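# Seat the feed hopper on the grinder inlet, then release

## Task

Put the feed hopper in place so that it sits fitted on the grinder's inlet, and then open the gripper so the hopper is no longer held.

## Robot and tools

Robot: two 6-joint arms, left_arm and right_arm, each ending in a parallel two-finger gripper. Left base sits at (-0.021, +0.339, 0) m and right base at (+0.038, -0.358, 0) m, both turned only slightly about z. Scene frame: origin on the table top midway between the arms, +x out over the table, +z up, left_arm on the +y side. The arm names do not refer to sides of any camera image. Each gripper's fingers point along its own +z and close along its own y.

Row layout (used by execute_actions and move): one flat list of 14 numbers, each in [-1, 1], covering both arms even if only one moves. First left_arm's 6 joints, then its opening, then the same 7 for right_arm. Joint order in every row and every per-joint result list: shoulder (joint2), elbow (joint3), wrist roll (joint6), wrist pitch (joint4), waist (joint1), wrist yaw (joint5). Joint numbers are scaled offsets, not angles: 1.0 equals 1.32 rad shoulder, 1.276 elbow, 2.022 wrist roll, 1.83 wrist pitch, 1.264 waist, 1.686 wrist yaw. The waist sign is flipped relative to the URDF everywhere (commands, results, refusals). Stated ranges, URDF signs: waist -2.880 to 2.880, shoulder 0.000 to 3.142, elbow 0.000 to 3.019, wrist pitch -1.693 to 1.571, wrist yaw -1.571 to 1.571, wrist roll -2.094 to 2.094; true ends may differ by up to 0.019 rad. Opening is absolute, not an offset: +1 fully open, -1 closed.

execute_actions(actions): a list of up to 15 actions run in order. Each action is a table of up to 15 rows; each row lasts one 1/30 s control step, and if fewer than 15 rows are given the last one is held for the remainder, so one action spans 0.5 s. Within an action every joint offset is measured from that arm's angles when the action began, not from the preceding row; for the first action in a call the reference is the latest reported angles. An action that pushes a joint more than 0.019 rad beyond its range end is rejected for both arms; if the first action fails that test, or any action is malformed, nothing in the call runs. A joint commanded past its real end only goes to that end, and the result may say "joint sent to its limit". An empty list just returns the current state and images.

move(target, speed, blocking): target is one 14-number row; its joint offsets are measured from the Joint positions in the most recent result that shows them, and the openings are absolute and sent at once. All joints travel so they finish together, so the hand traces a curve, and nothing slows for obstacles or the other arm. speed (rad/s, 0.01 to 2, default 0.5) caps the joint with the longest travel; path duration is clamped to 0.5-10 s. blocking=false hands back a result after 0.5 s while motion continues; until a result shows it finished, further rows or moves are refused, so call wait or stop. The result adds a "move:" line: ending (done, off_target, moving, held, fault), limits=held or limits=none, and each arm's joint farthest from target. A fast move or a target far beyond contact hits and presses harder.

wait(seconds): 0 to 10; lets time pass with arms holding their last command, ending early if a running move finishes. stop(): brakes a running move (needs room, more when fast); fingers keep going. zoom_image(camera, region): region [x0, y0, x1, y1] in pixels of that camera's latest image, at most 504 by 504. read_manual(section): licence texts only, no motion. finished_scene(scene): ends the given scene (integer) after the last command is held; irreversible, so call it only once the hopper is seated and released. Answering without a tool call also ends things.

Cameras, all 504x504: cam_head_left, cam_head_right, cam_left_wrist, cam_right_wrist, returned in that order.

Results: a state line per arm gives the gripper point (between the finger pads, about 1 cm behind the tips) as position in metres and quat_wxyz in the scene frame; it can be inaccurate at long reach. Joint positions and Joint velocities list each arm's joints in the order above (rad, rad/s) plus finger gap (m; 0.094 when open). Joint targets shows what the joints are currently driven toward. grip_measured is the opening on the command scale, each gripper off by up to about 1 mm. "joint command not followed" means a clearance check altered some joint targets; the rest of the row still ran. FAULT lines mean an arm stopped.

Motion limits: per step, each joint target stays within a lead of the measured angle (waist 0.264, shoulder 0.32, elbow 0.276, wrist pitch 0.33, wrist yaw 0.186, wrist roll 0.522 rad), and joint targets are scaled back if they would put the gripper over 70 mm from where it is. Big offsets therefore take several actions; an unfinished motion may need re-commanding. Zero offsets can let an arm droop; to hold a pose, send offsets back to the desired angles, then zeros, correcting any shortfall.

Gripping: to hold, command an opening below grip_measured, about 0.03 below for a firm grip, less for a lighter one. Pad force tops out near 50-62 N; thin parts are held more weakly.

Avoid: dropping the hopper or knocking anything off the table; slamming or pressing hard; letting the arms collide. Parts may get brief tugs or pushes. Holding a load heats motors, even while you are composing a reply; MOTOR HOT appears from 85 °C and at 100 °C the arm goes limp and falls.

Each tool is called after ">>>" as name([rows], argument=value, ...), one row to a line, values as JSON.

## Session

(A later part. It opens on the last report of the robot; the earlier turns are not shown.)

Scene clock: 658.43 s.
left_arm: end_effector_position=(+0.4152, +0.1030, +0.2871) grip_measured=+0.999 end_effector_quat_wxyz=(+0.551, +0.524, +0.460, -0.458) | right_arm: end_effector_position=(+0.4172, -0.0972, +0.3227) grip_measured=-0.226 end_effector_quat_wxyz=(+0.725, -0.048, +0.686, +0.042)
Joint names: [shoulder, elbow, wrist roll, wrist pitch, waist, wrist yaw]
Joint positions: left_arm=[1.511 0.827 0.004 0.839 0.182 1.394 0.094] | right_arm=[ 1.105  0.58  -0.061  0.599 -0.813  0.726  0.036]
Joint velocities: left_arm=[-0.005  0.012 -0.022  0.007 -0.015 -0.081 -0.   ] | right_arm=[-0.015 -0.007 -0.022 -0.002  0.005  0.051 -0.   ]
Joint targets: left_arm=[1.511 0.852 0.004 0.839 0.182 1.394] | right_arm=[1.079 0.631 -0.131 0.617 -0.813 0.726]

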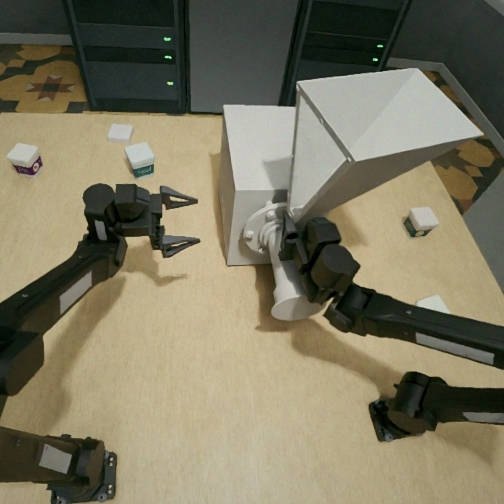

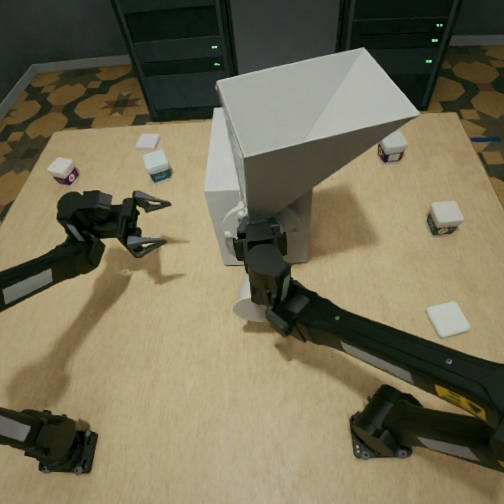

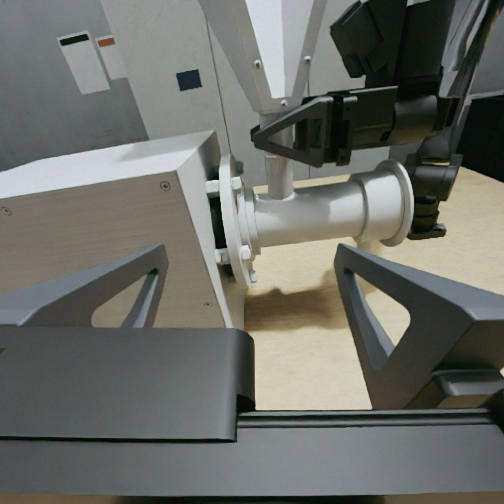

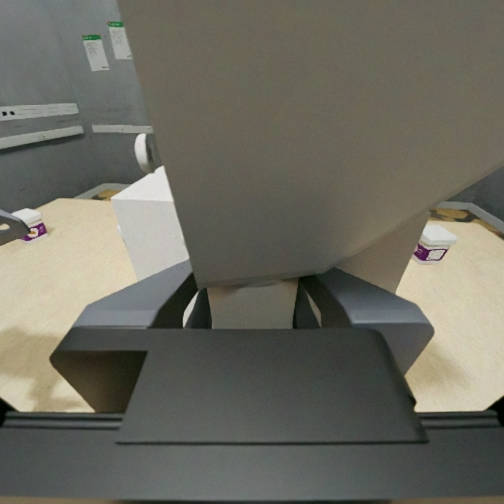

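>>> execute_actions([
  [[0,-0.08,0,-0.03,0,0,1,-0.06,0.04,-0.033,0,0,0,-0.4]],
  [[0,0.01,0,0,0,0,1,-0.065,0.04,-0.033,-0.008,0,0,-0.4]],
  [[0,0.01,0,0,0,0,1,-0.065,0.04,-0.033,-0.008,0,0,-0.4]],
  [[0,0.01,0,0,0,0,1,-0.065,0.04,-0.033,-0.008,0,0,-0.4]],
  [[0,0.01,0,0,0,0,1,-0.065,0.04,-0.033,-0.008,0,0,-0.4]],
  [[0,0.01,0,0,0,0,1,-0.025,0.055,-0.033,0.025,0,0,-0.4]],
])

Scene clock: 675.60 s.
left_arm: end_effector_position=(+0.3881, +0.1071, +0.2390) grip_measured=+0.999 end_effector_quat_wxyz=(+0.508, +0.493, +0.507, -0.491) | right_arm: end_effector_position=(+0.4051, -0.1109, +0.3287) grip_measured=-0.226 end_effector_quat_wxyz=(+0.706, -0.065, +0.705, +0.026)
Joint names: [shoulder, elbow, wrist roll, wrist pitch, waist, wrist yaw]
Joint positions: left_arm=[1.512 0.715 0.004 0.796 0.182 1.392 0.094] | right_arm=[ 1.005  0.58  -0.053  0.423 -0.813  0.725  0.036]
Joint velocities: left_arm=[-0.005  0.002 -0.11   0.002  0.005 -0.037  0.   ] | right_arm=[-0.015 -0.007 -0.051 -0.002 -0.005 -0.081 -0.   ]
Joint targets: left_arm=[1.512 0.727 0.004 0.796 0.182 1.392] | right_arm=[0.972 0.650 -0.120 0.469 -0.813 0.725]

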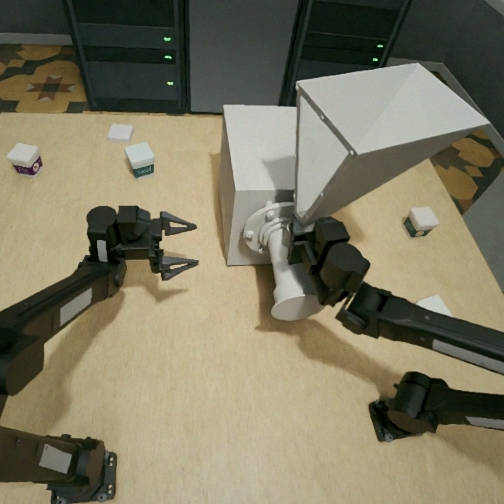

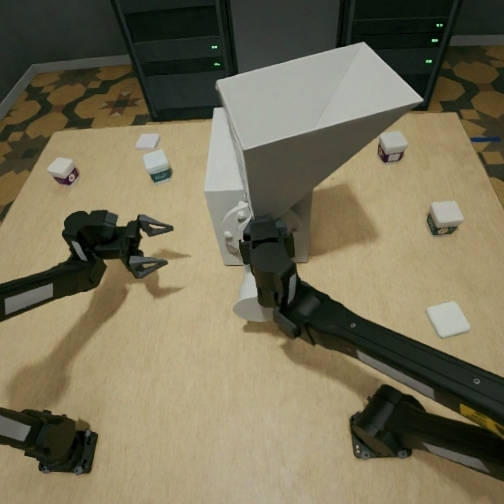

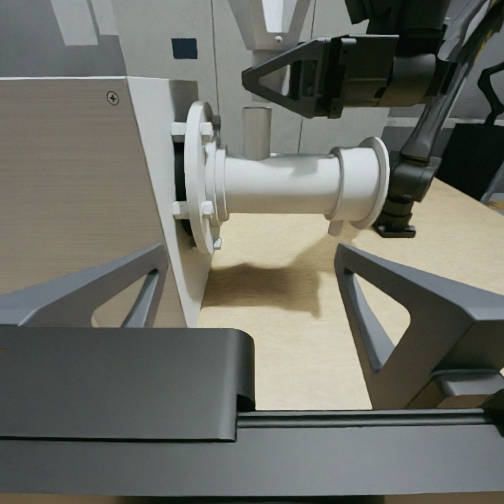

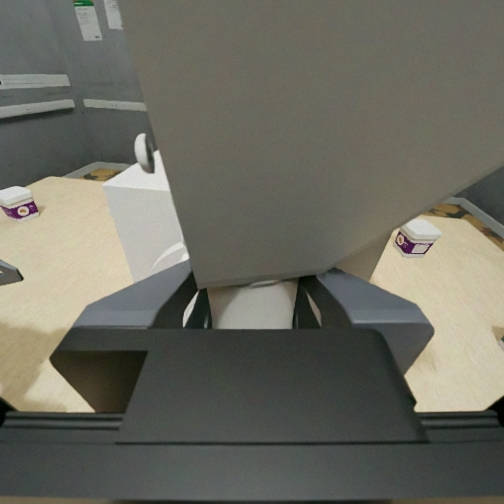

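>>> execute_actions([
  [[0,0.01,0,0,0,0,1,-0.065,0.04,-0.033,0.025,0.015,-0.025,-0.4]],
  [[0,0.01,0,0,0,0,1,-0.025,0.055,-0.033,0.025,0.015,-0.025,-0.4]],
  [[0,0.01,0,0,0,0,1,-0.025,0.055,-0.033,0.025,0.015,-0.025,-0.4]],
  [[0,0.01,0,0,0,0,1,-0.025,0.055,-0.033,0.025,0.015,-0.025,-0.4]],
  [[0,0.01,0,0,0,0,1,-0.025,0.055,-0.033,0.025,0.015,-0.025,-0.4]],
])

Scene clock: 730.67 s.
left_arm: end_effector_position=(+0.3881, +0.1071, +0.2390) grip_measured=+0.999 end_effector_quat_wxyz=(+0.508, +0.493, +0.507, -0.491) | right_arm: end_effector_position=(+0.4068, -0.0957, +0.3370) grip_measured=-0.226 end_effector_quat_wxyz=(+0.707, -0.115, +0.692, +0.094)
Joint names: [shoulder, elbow, wrist roll, wrist pitch, waist, wrist yaw]
Joint positions: left_arm=[1.512 0.715 0.004 0.796 0.182 1.392 0.094] | right_arm=[ 0.984  0.579 -0.041  0.423 -0.764  0.509  0.036]
Joint velocities: left_arm=[-0.015  0.002  0.037  0.012 -0.015  0.007  0.   ] | right_arm=[-0.015  0.017  0.051 -0.002  0.015 -0.022  0.   ]
Joint targets: left_arm=[1.512 0.727 0.004 0.796 0.182 1.392] | right_arm=[0.950 0.650 -0.112 0.469 -0.755 0.510]

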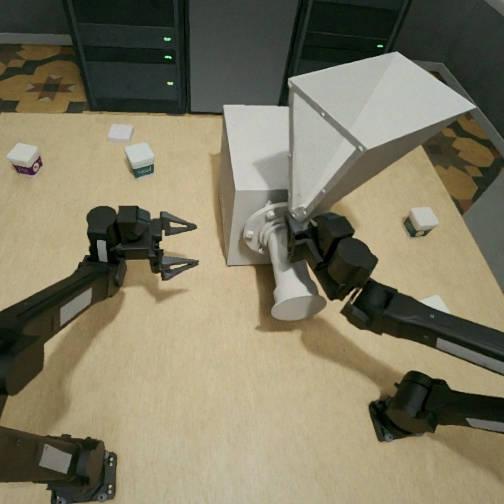

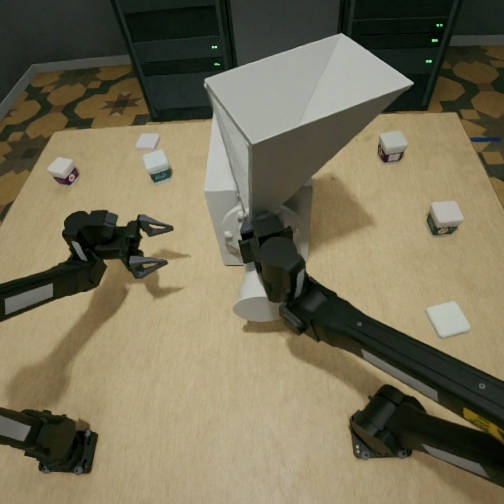

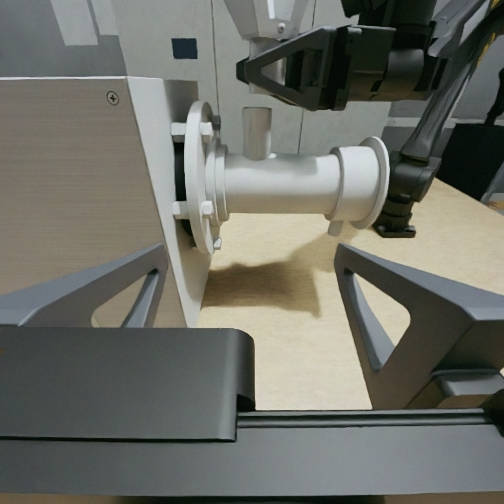

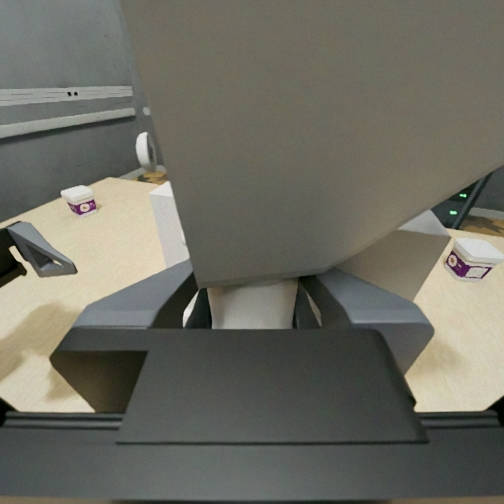

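>>> execute_actions([
  [[0,0.01,0,0,0,0,1,-0.025,0.055,-0.035,0.025,0.02,-0.026,-0.4]],
  [[0,0.01,0,0,0,0,1,-0.025,0.055,-0.035,0.025,0.02,-0.026,-0.4]],
  [[0,0.01,0,0,0,0,1,-0.025,0.055,-0.035,0.025,0.02,-0.026,-0.4]],
  [[0,0.01,0,0,0,0,1,-0.025,0.055,-0.035,0.025,0.02,-0.026,-0.4]],
  [[0,0.01,0,0,0,0,1,-0.025,0.055,-0.035,0.025,0.02,-0.026,-0.4]],
  [[0,0.01,0,0,0,0,1,-0.025,0.055,-0.035,0.025,0.02,-0.026,-0.4]],
  [[0,0.01,0,0,0,0,1,-0.025,0.055,-0.035,0.025,0.02,-0.026,-0.4]],
  [[0,0.01,0,0,0,0,1,-0.025,0.055,-0.035,0.025,0.02,-0.026,-0.4]],
])

>>> zoom_image(camera="cam_left_wrist", region=[180,0,360,180])

Scene clock: 746.20 s.
left_arm: end_effector_position=(+0.3881, +0.1071, +0.2390) grip_measured=+0.999 end_effector_quat_wxyz=(+0.508, +0.493, +0.507, -0.491) | right_arm: end_effector_position=(+0.4205, -0.0881, +0.3309) grip_measured=-0.226 end_effector_quat_wxyz=(+0.688, -0.195, +0.678, +0.167)
Joint names: [shoulder, elbow, wrist roll, wrist pitch, waist, wrist yaw]
Joint positions: left_arm=[1.512 0.715 0.004 0.796 0.182 1.392 0.094] | right_arm=[ 0.999  0.579 -0.042  0.423 -0.631  0.154  0.036]
Joint velocities: left_arm=[ 0.005  0.017  0.007  0.007  0.005 -0.051 -0.   ] | right_arm=[ 0.015  0.012  0.11  -0.012 -0.005 -0.022  0.001]
Joint targets: left_arm=[1.512 0.727 0.004 0.796 0.182 1.392] | right_arm=[0.963 0.650 -0.113 0.469 -0.622 0.155]

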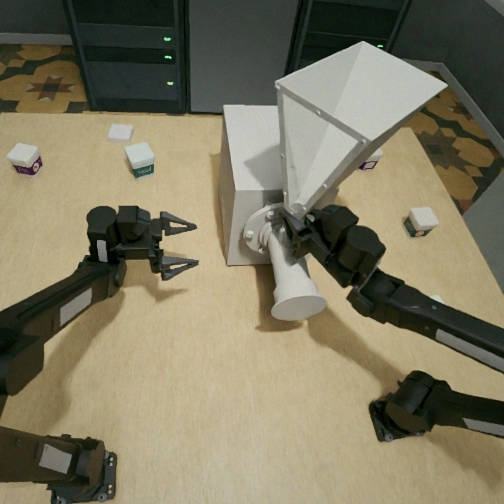

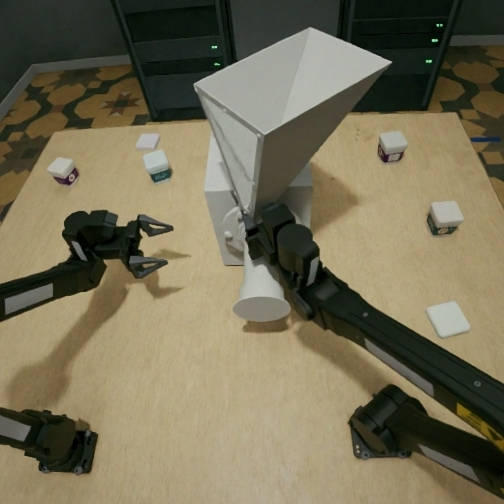

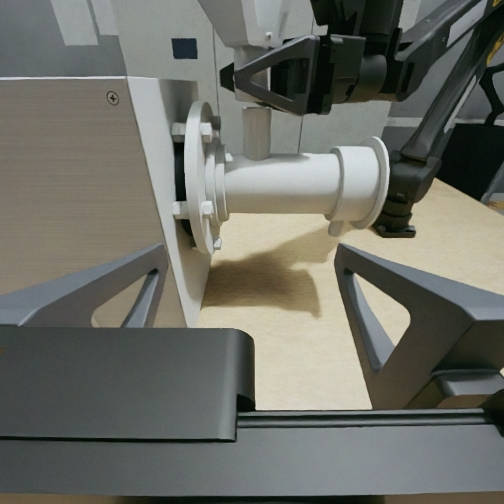

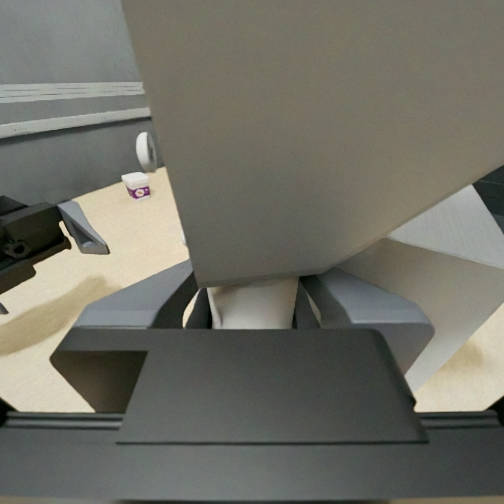

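Region (180, 0, 360, 180) of cam_left_wrist's 504x504 image, scaled by 2.800, with more detail than that image has.

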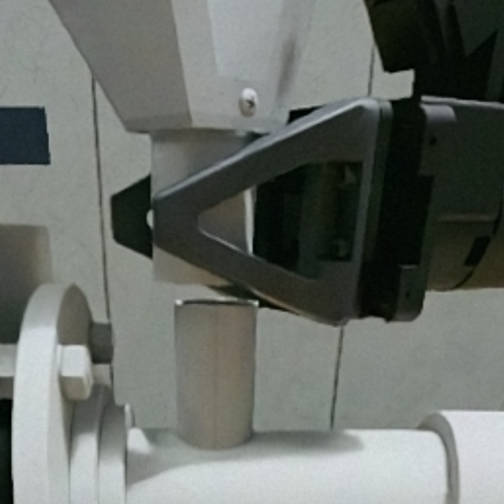

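>>> execute_actions([
  [[0,0.01,0,0,0,0,1,-0.055,0.025,-0.035,0.025,0,0,-0.4]],
  [[0,0.01,0,0,0,0,1,-0.03,0.05,-0.035,0.025,0,0,-0.4]],
])

>>> zoom_image(camera="cam_left_wrist", region=[180,0,360,180])

Scene clock: 752.93 s.
left_arm: end_effector_position=(+0.3881, +0.1071, +0.2390) grip_measured=+0.999 end_effector_quat_wxyz=(+0.508, +0.493, +0.507, -0.491) | right_arm: end_effector_position=(+0.4181, -0.0899, +0.3239) grip_measured=-0.226 end_effector_quat_wxyz=(+0.685, -0.195, +0.682, +0.167)
Joint names: [shoulder, elbow, wrist roll, wrist pitch, waist, wrist yaw]
Joint positions: left_arm=[1.512 0.715 0.004 0.796 0.182 1.392 0.094] | right_arm=[ 0.995  0.565 -0.039  0.423 -0.631  0.154  0.036]
Joint velocities: left_arm=[-0.005  0.002 -0.037 -0.012 -0.005  0.037 -0.001] | right_arm=[-0.015 -0.002  0.007  0.002  0.005  0.037  0.001]
Joint targets: left_arm=[1.512 0.727 0.004 0.796 0.182 1.392] | right_arm=[0.956 0.629 -0.110 0.469 -0.631 0.154]

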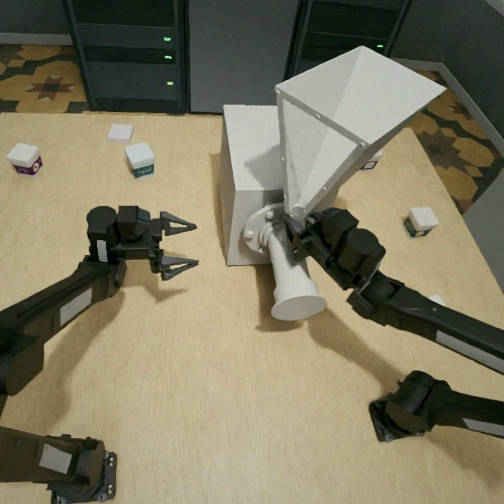

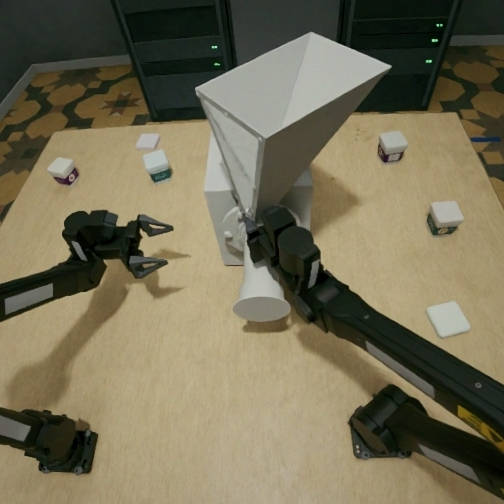

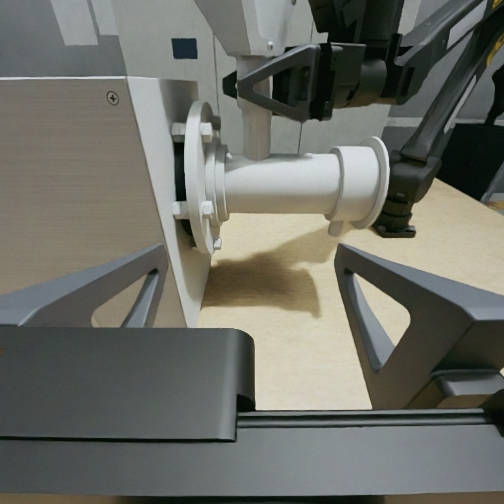

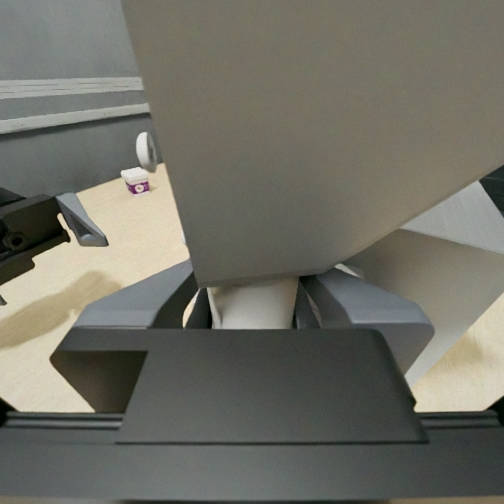

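Region (180, 0, 360, 180) of cam_left_wrist's 504x504 image, scaled by 2.800, with more detail than that image has.

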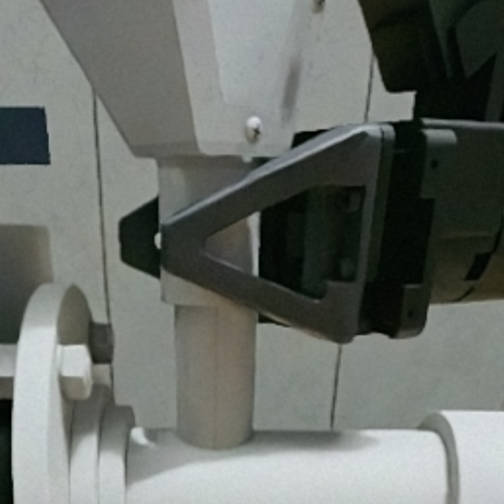

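Raise slightly, and get the diagonal view.

>>> execute_actions([
  [[-0.07,0,0,0,0,-0.25,-1,-0.062,0.045,-0.035,0.025,0,0,-0.4]],
  [[-0.1,-0.11,0,0,0.1,-0.25,-1,-0.035,0.05,-0.035,0.025,0,0,-0.4]],
  [[-0.08,-0.12,0,0.03,0.2,-0.15,-1,-0.035,0.05,-0.035,0.025,0,0,-0.4]],
  [[-0.06,-0.12,0,0.03,0.21,-0.12,-1,-0.035,0.05,-0.035,0.025,0,0,-0.4]],
  [[0,0.01,0,0,0,0,-1,-0.035,0.05,-0.035,0.025,0,0,-0.4]],
])

Scene clock: 762.10 s.
left_arm: end_effector_position=(+0.2391, +0.0346, +0.2096) grip_measured=-0.997 end_effector_quat_wxyz=(+0.635, +0.316, +0.631, -0.314) | right_arm: end_effector_position=(+0.4170, -0.0909, +0.3273) grip_measured=-0.226 end_effector_quat_wxyz=(+0.687, -0.194, +0.680, +0.168)
Joint names: [shoulder, elbow, wrist roll, wrist pitch, waist, wrist yaw]
Joint positions: left_arm=[1.084 0.229 0.005 0.86  0.853 0.106 0.   ] | right_arm=[ 0.988  0.565 -0.039  0.423 -0.631  0.154  0.036]
Joint velocities: left_arm=[-0.024 -0.002 -0.007  0.002  0.005  0.007 -0.001] | right_arm=[-0.005  0.002 -0.007 -0.012  0.034  0.022  0.   ]
Joint targets: left_arm=[1.084 0.241 0.005 0.860 0.853 0.106] | right_arm=[0.942 0.629 -0.110 0.469 -0.631 0.154]

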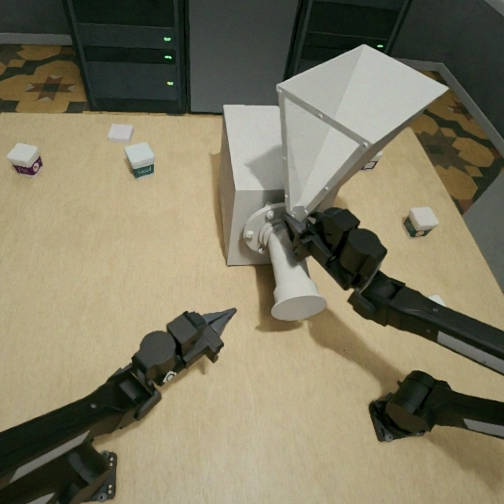

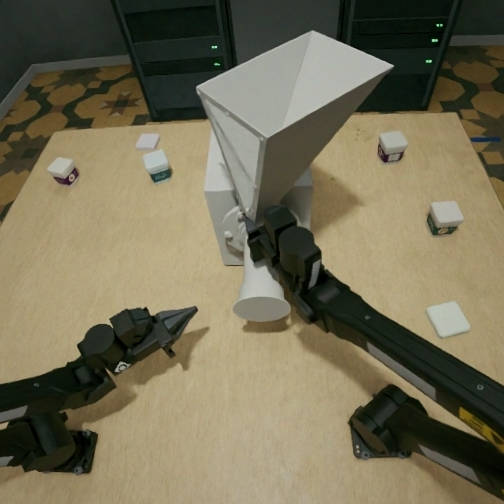

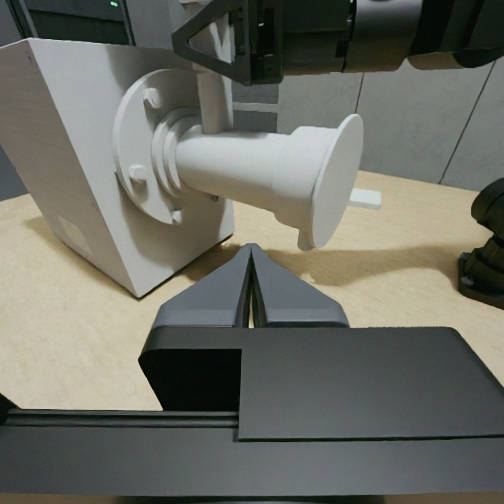

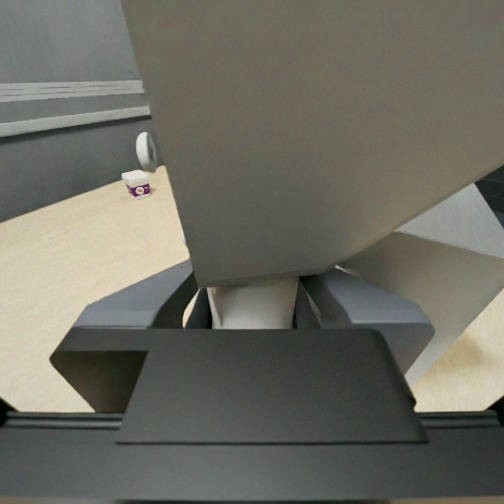

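>>> zoom_image(camera="cam_left_wrist", region=[150,0,290,140])

Region (150, 0, 290, 140) of cam_left_wrist's 504x504 image, scaled by 3.600, with more detail than that image has.

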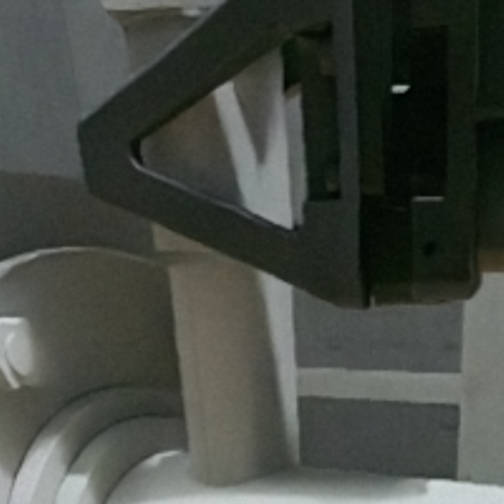

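>>> execute_actions([
  [[0,0.01,0,0,0,0,-1,-0.035,0.05,-0.035,0.025,0,-0.007,-0.4]],
  [[0,0.01,0,0,0,0,-1,-0.022,0.025,-0.035,0.045,0,0,-0.4]],
  [[0,0.01,0,0,0,0,-1,-0.018,0.025,-0.035,0.05,0,0,-0.4]],
  [[0,0.01,0,0,0,0,-1,-0.03,0.045,-0.035,0.025,0,0,-0.4]],
])

>>> zoom_image(camera="cam_left_wrist", region=[150,0,290,140])

Scene clock: 775.00 s.
left_arm: end_effector_position=(+0.2391, +0.0346, +0.2096) grip_measured=-0.997 end_effector_quat_wxyz=(+0.635, +0.316, +0.631, -0.314) | right_arm: end_effector_position=(+0.4149, -0.0893, +0.3089) grip_measured=-0.226 end_effector_quat_wxyz=(+0.675, -0.203, +0.689, +0.169)
Joint names: [shoulder, elbow, wrist roll, wrist pitch, waist, wrist yaw]
Joint positions: left_arm=[1.084 0.229 0.005 0.86  0.853 0.106 0.   ] | right_arm=[ 1.003  0.542 -0.036  0.43  -0.631  0.139  0.036]
Joint velocities: left_arm=[-0.005 -0.002 -0.007 -0.022 -0.005  0.066 -0.001] | right_arm=[-0.005 -0.007 -0.007 -0.007  0.015 -0.037  0.   ]
Joint targets: left_arm=[1.084 0.241 0.005 0.860 0.853 0.106] | right_arm=[0.963 0.599 -0.107 0.476 -0.631 0.140]

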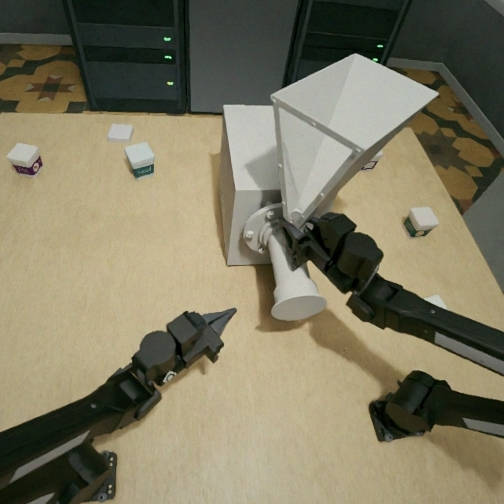

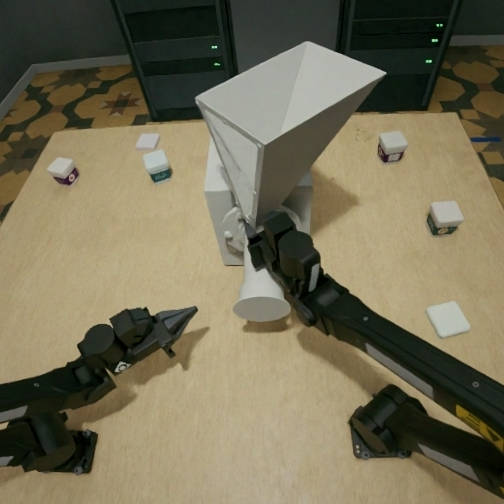

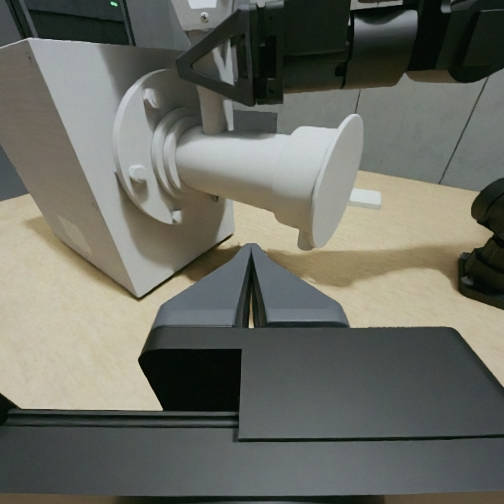

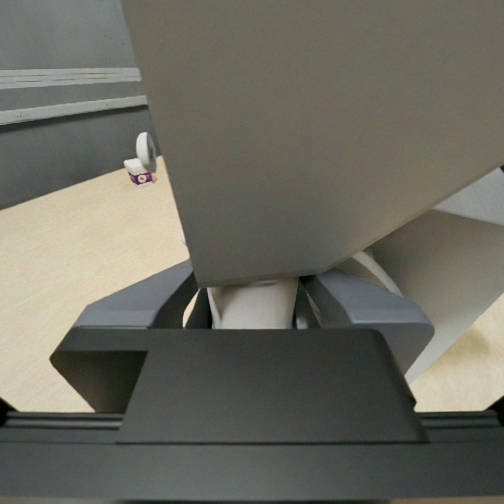

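Region (150, 0, 290, 140) of cam_left_wrist's 504x504 image, scaled by 3.600, with more detail than that image has.

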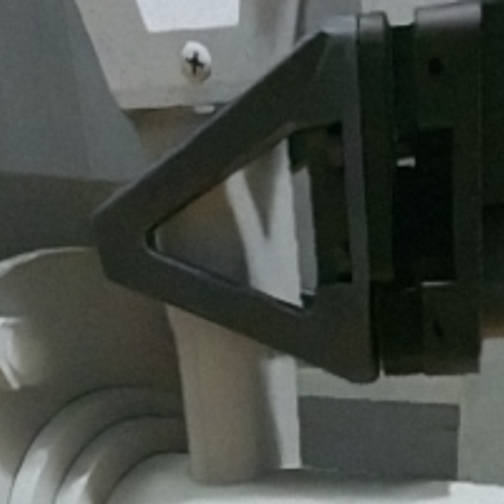

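Engaged.

>>> execute_actions([
  [[0,0.01,0,0,0,0,-1,-0.015,0.025,-0.035,0.066,0,0,-0.4]],
  [[0,0.01,0,0,0,0,-1,-0.015,0.025,-0.035,0.066,0,0,-0.4]],
  [[0,0.01,0,0,0,0,-1,-0.015,0.025,-0.035,0.064,0,0,-0.4]],
  [[0,0.01,0,0,0,0,-1,-0.015,0.025,-0.035,0.064,0,0,-0.4]],
  [[0,0.01,0,0,0,0,-1,-0.03,0.045,-0.035,0.03,0,0,-0.4]],
])

Scene clock: 784.90 s.
left_arm: end_effector_position=(+0.2391, +0.0346, +0.2096) grip_measured=-0.997 end_effector_quat_wxyz=(+0.635, +0.316, +0.631, -0.314) | right_arm: end_effector_position=(+0.4150, -0.0893, +0.2913) grip_measured=-0.226 end_effector_quat_wxyz=(+0.683, -0.199, +0.681, +0.173)
Joint names: [shoulder, elbow, wrist roll, wrist pitch, waist, wrist yaw]
Joint positions: left_arm=[1.084 0.229 0.005 0.86  0.853 0.106 0.   ] | right_arm=[ 1.048  0.499 -0.035  0.541 -0.631  0.139  0.036]
Joint velocities: left_arm=[-0.015 -0.027  0.022 -0.012  0.015  0.037 -0.   ] | right_arm=[-0.005  0.007  0.007 -0.017  0.015 -0.051 -0.001]
Joint targets: left_arm=[1.084 0.241 0.005 0.860 0.853 0.106] | right_arm=[1.009 0.557 -0.106 0.596 -0.631 0.139]

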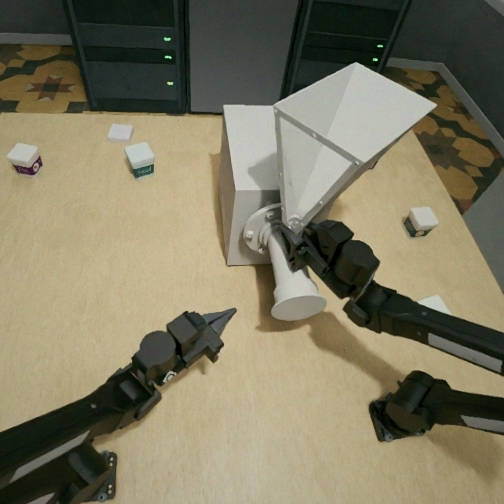

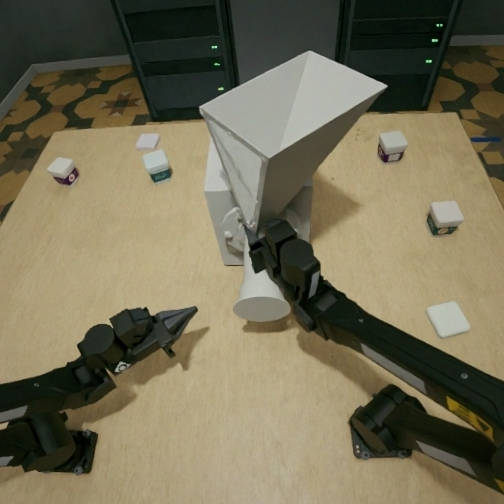

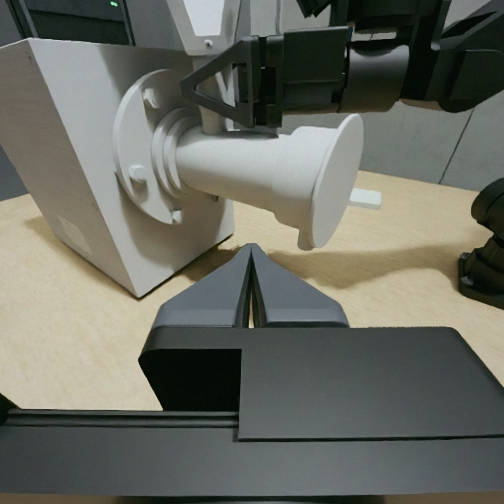

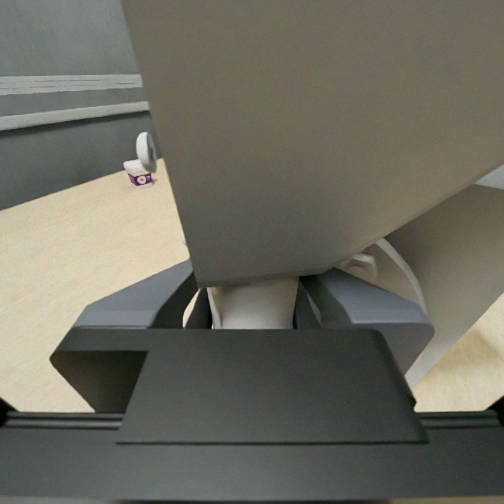

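>>> execute_actions([
  [[0,0.01,0,0,0,0,-1,-0.015,0.025,-0.035,0.058,0,0,-0.4]],
  [[0,0.01,0,0,0,0,-1,-0.015,0.025,-0.035,0.058,0,0,-0.4]],
  [[0,0.01,0,0,0,0,-1,-0.015,0.025,-0.035,0.055,0,0,-0.4]],
  [[0,0.01,0,0,0,0,-1,-0.01,0.02,-0.01,0.02,0,0,-0.2]],
  [[0,0.01,0,0,0,0,-1,0,0.01,0,0,0,0,0.1]],
])

>>> zoom_image(camera="cam_left_wrist", region=[140,0,320,180])

Scene clock: 797.37 s.
left_arm: end_effector_position=(+0.2391, +0.0346, +0.2096) grip_measured=-0.997 end_effector_quat_wxyz=(+0.635, +0.316, +0.631, -0.314) | right_arm: end_effector_position=(+0.4154, -0.0897, +0.2835) grip_measured=+0.097 end_effector_quat_wxyz=(+0.683, -0.184, +0.682, +0.186)
Joint names: [shoulder, elbow, wrist roll, wrist pitch, waist, wrist yaw]
Joint positions: left_arm=[1.084 0.229 0.005 0.86  0.853 0.106 0.   ] | right_arm=[ 1.071  0.482  0.002  0.592 -0.631  0.143  0.052]
Joint velocities: left_arm=[-0.005 -0.017 -0.007 -0.007  0.005  0.022  0.   ] | right_arm=[-0.005  0.002  0.037  0.002  0.015  0.007 -0.001]
Joint targets: left_arm=[1.084 0.241 0.005 0.860 0.853 0.106] | right_arm=[1.071 0.495 0.001 0.593 -0.631 0.143]

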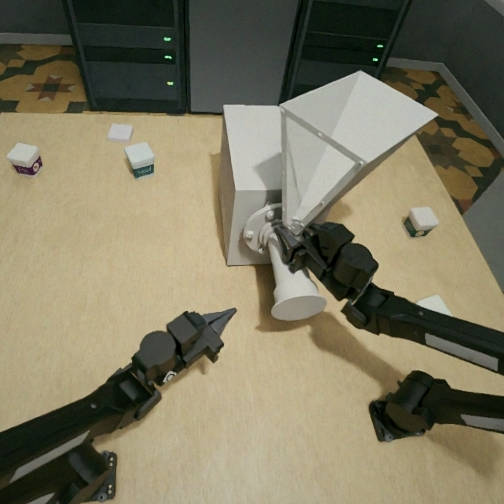

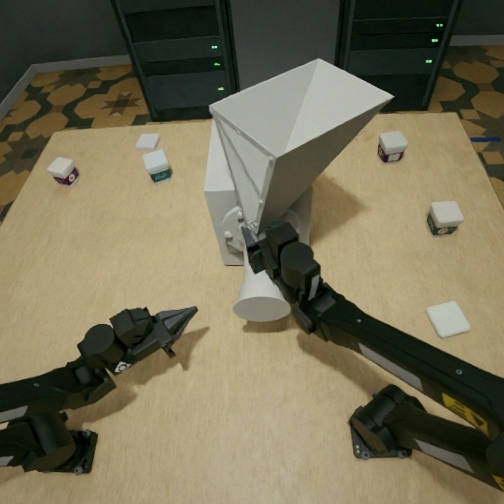

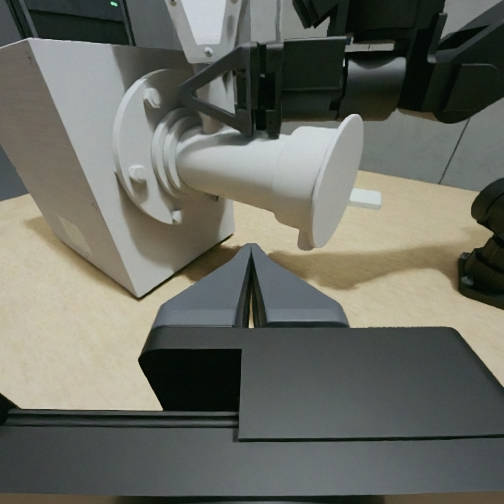

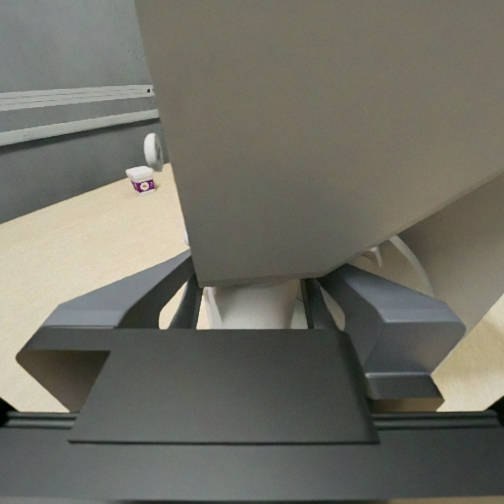

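Region (140, 0, 320, 180) of cam_left_wrist's 504x504 image, scaled by 2.800, with more detail than that image has.

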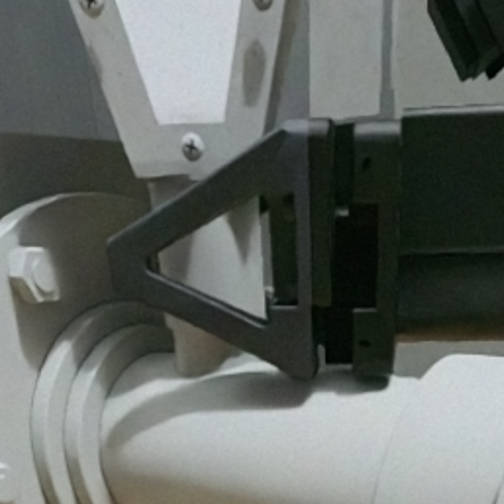

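>>> move(target=[0,0.01,0,0,0,0,-1,-0.235,-0.095,0,-0.096,0,0,0.3], speed=0.25)

>>> zoom_image(camera="cam_left_wrist", region=[140,0,320,180])

Scene clock: 806.40 s.
left_arm: end_effector_position=(+0.2391, +0.0346, +0.2096) grip_measured=-0.997 end_effector_quat_wxyz=(+0.635, +0.316, +0.631, -0.314) | right_arm: end_effector_position=(+0.3611, -0.1329, +0.2998) grip_measured=+0.297 end_effector_quat_wxyz=(+0.692, -0.180, +0.673, +0.189)
Joint names: [shoulder, elbow, wrist roll, wrist pitch, waist, wrist yaw]
Joint positions: left_arm=[1.084 0.229 0.005 0.86  0.853 0.106 0.   ] | right_arm=[ 0.769  0.366  0.002  0.432 -0.631  0.143  0.061]
Joint velocities: left_arm=[-0.015 -0.007 -0.007 -0.007  0.005  0.066 -0.001] | right_arm=[-0.015 -0.012  0.007  0.002 -0.005 -0.022 -0.   ]
Joint targets: left_arm=[1.084 0.241 0.005 0.860 0.853 0.106] | right_arm=[0.761 0.360 0.002 0.416 -0.631 0.143]
move: done; limits=none; left_arm: farthest joint: the elbow, 0.013 radians from its target (0.013 radians at the start); right_arm: farthest joint: the wrist pitch, 0.015 radians from its target (0.176 radians at the start)

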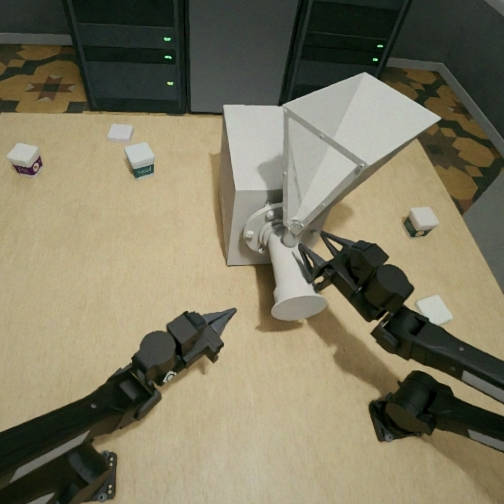

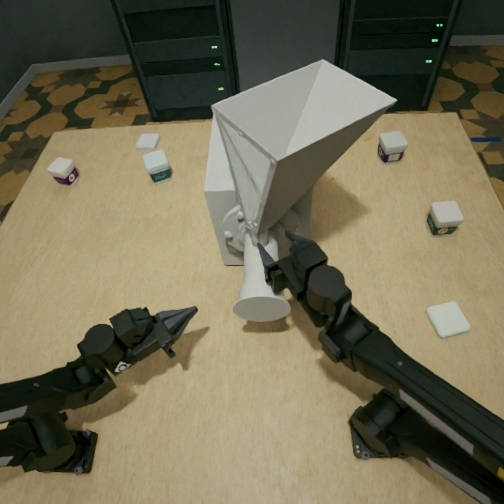

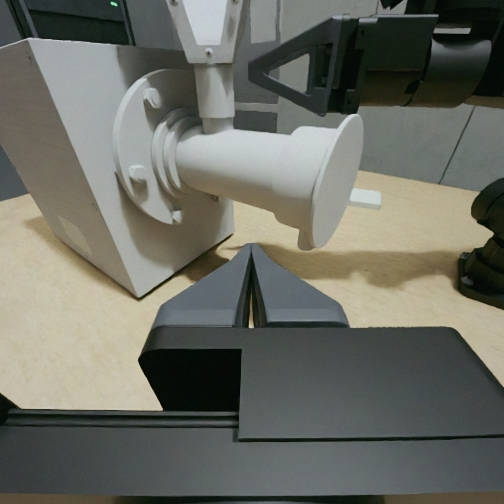

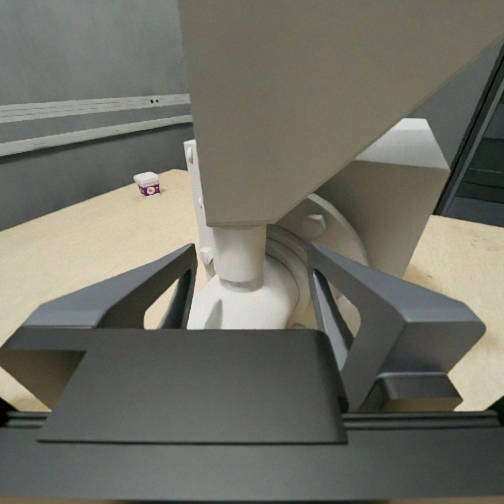

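Region (140, 0, 320, 180) of cam_left_wrist's 504x504 image, scaled by 2.800, with more detail than that image has.

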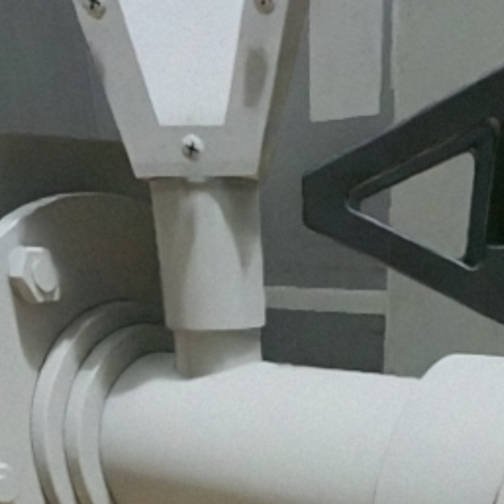

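>>> move(target=[-0.1,0.9,0,-0.6,-0.02,-0.06,-1,0,0,0,0,0,0,0.3], speed=0.8)

>>> move(target=[0.33,0.55,0,-0.45,0,0,-1,0,0,0,0,0,0,0.3], speed=0.6)

Scene clock: 815.53 s.
left_arm: end_effector_position=(+0.2903, +0.0141, +0.6664) grip_measured=-0.997 end_effector_quat_wxyz=(+0.704, +0.256, +0.591, -0.300) | right_arm: end_effector_position=(+0.3611, -0.1329, +0.2998) grip_measured=+0.297 end_effector_quat_wxyz=(+0.692, -0.180, +0.673, +0.189)
Joint names: [shoulder, elbow, wrist roll, wrist pitch, waist, wrist yaw]
Joint positions: left_arm=[ 0.946  1.341  0.005 -0.224  0.838  0.008  0.   ] | right_arm=[ 0.769  0.366  0.002  0.432 -0.631  0.143  0.061]
Joint velocities: left_arm=[-0.005 -0.007 -0.051  0.002  0.015 -0.051 -0.001] | right_arm=[-0.015 -0.012 -0.007 -0.002  0.005  0.007  0.001]
Joint targets: left_arm=[0.952 1.377 0.005 -0.238 0.828 0.005] | right_arm=[0.769 0.366 0.002 0.432 -0.631 0.143]
move: off_target (left_arm); limits=none; left_arm: farthest joint: the elbow, 0.036 radians from its target (1.149 radians at the start); right_arm: farthest joint: the waist, 0.000 radians from its target (0.000 radians at the start)

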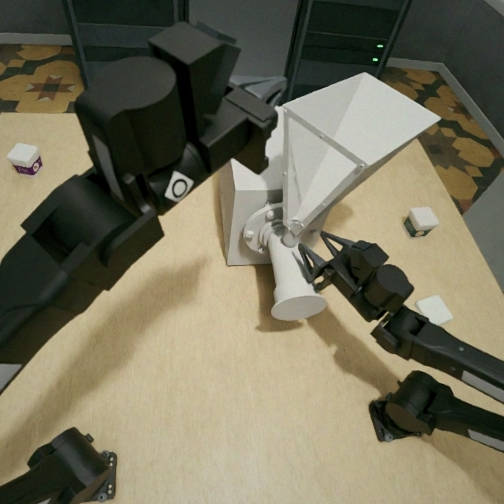

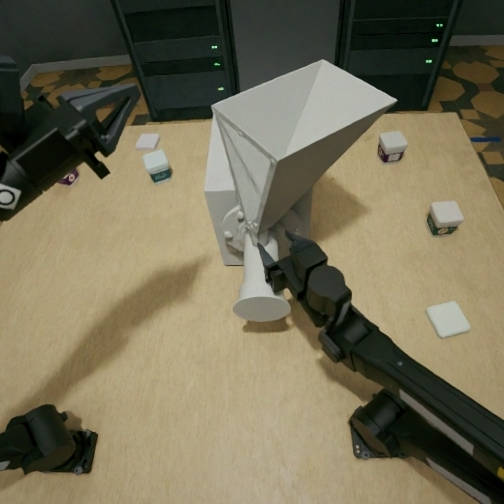

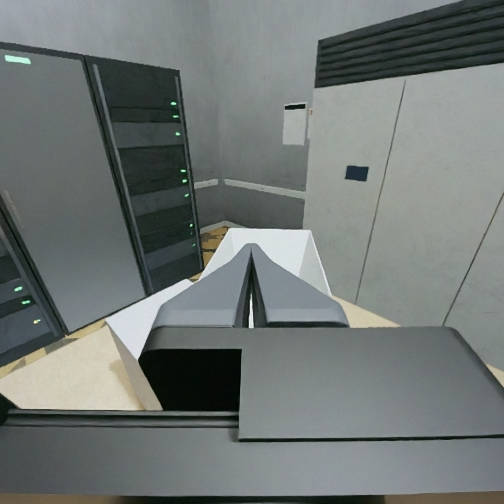

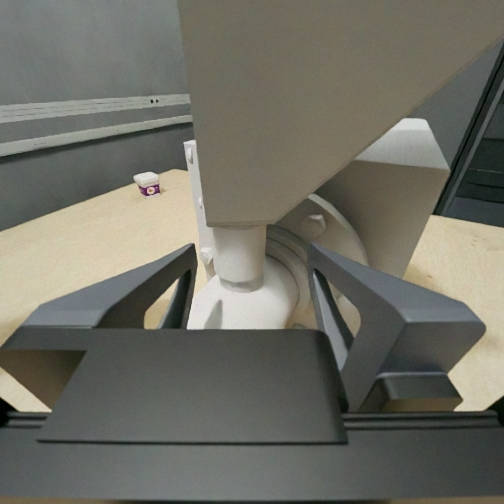

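Scene clock: 817.53 s.
left_arm: end_effector_position=(+0.3611, -0.0593, +0.6358) grip_measured=-0.997 end_effector_quat_wxyz=(+0.501, +0.332, +0.770, -0.215) | right_arm: end_effector_position=(+0.3611, -0.1329, +0.2998) grip_measured=+0.297 end_effector_quat_wxyz=(+0.692, -0.180, +0.673, +0.189)
Joint names: [shoulder, elbow, wrist roll, wrist pitch, waist, wrist yaw]
Joint positions: left_arm=[ 1.377  1.992  0.005 -1.033  0.838  0.008  0.   ] | right_arm=[ 0.769  0.366  0.002  0.432 -0.631  0.143  0.061]
Joint velocities: left_arm=[-0.015  0.007 -0.007  0.007  0.015 -0.007 -0.001] | right_arm=[ 0.005  0.022 -0.051  0.012  0.005  0.007 -0.   ]
Joint targets: left_arm=[1.381 2.043 0.005 -1.047 0.838 0.008] | right_arm=[0.769 0.366 0.002 0.432 -0.631 0.143]
move: off_target (left_arm); limits=none; left_arm: farthest joint: the elbow, 0.051 radians from its target (0.702 radians at the start); right_arm: farthest joint: the waist, 0.000 radians from its target (0.000 radians at the start)

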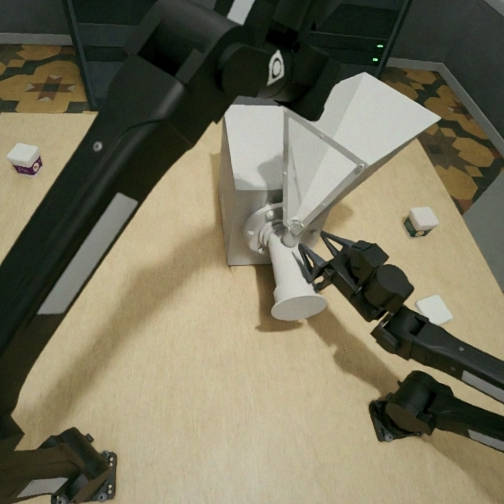

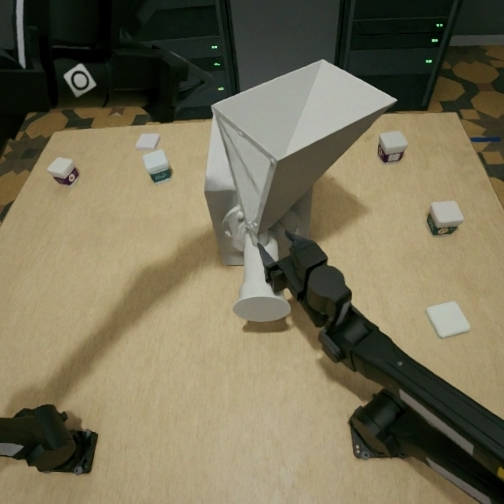

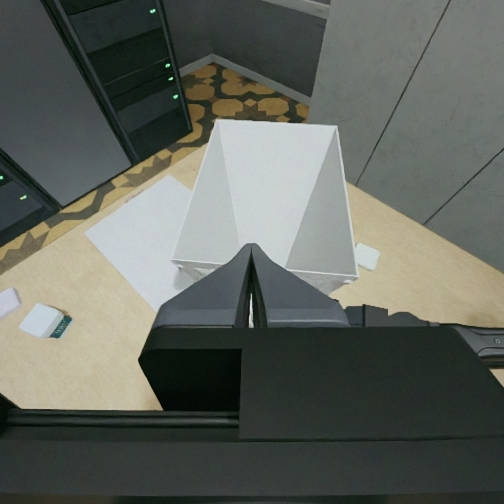

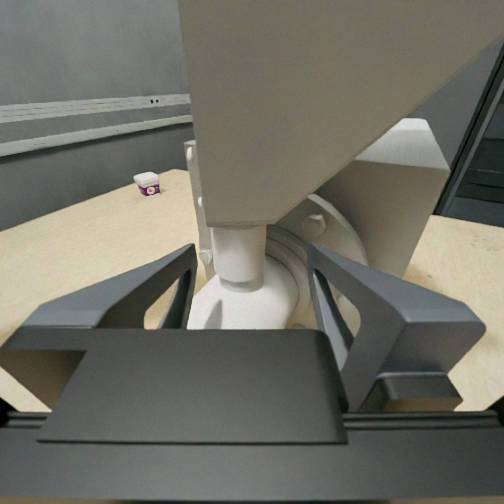

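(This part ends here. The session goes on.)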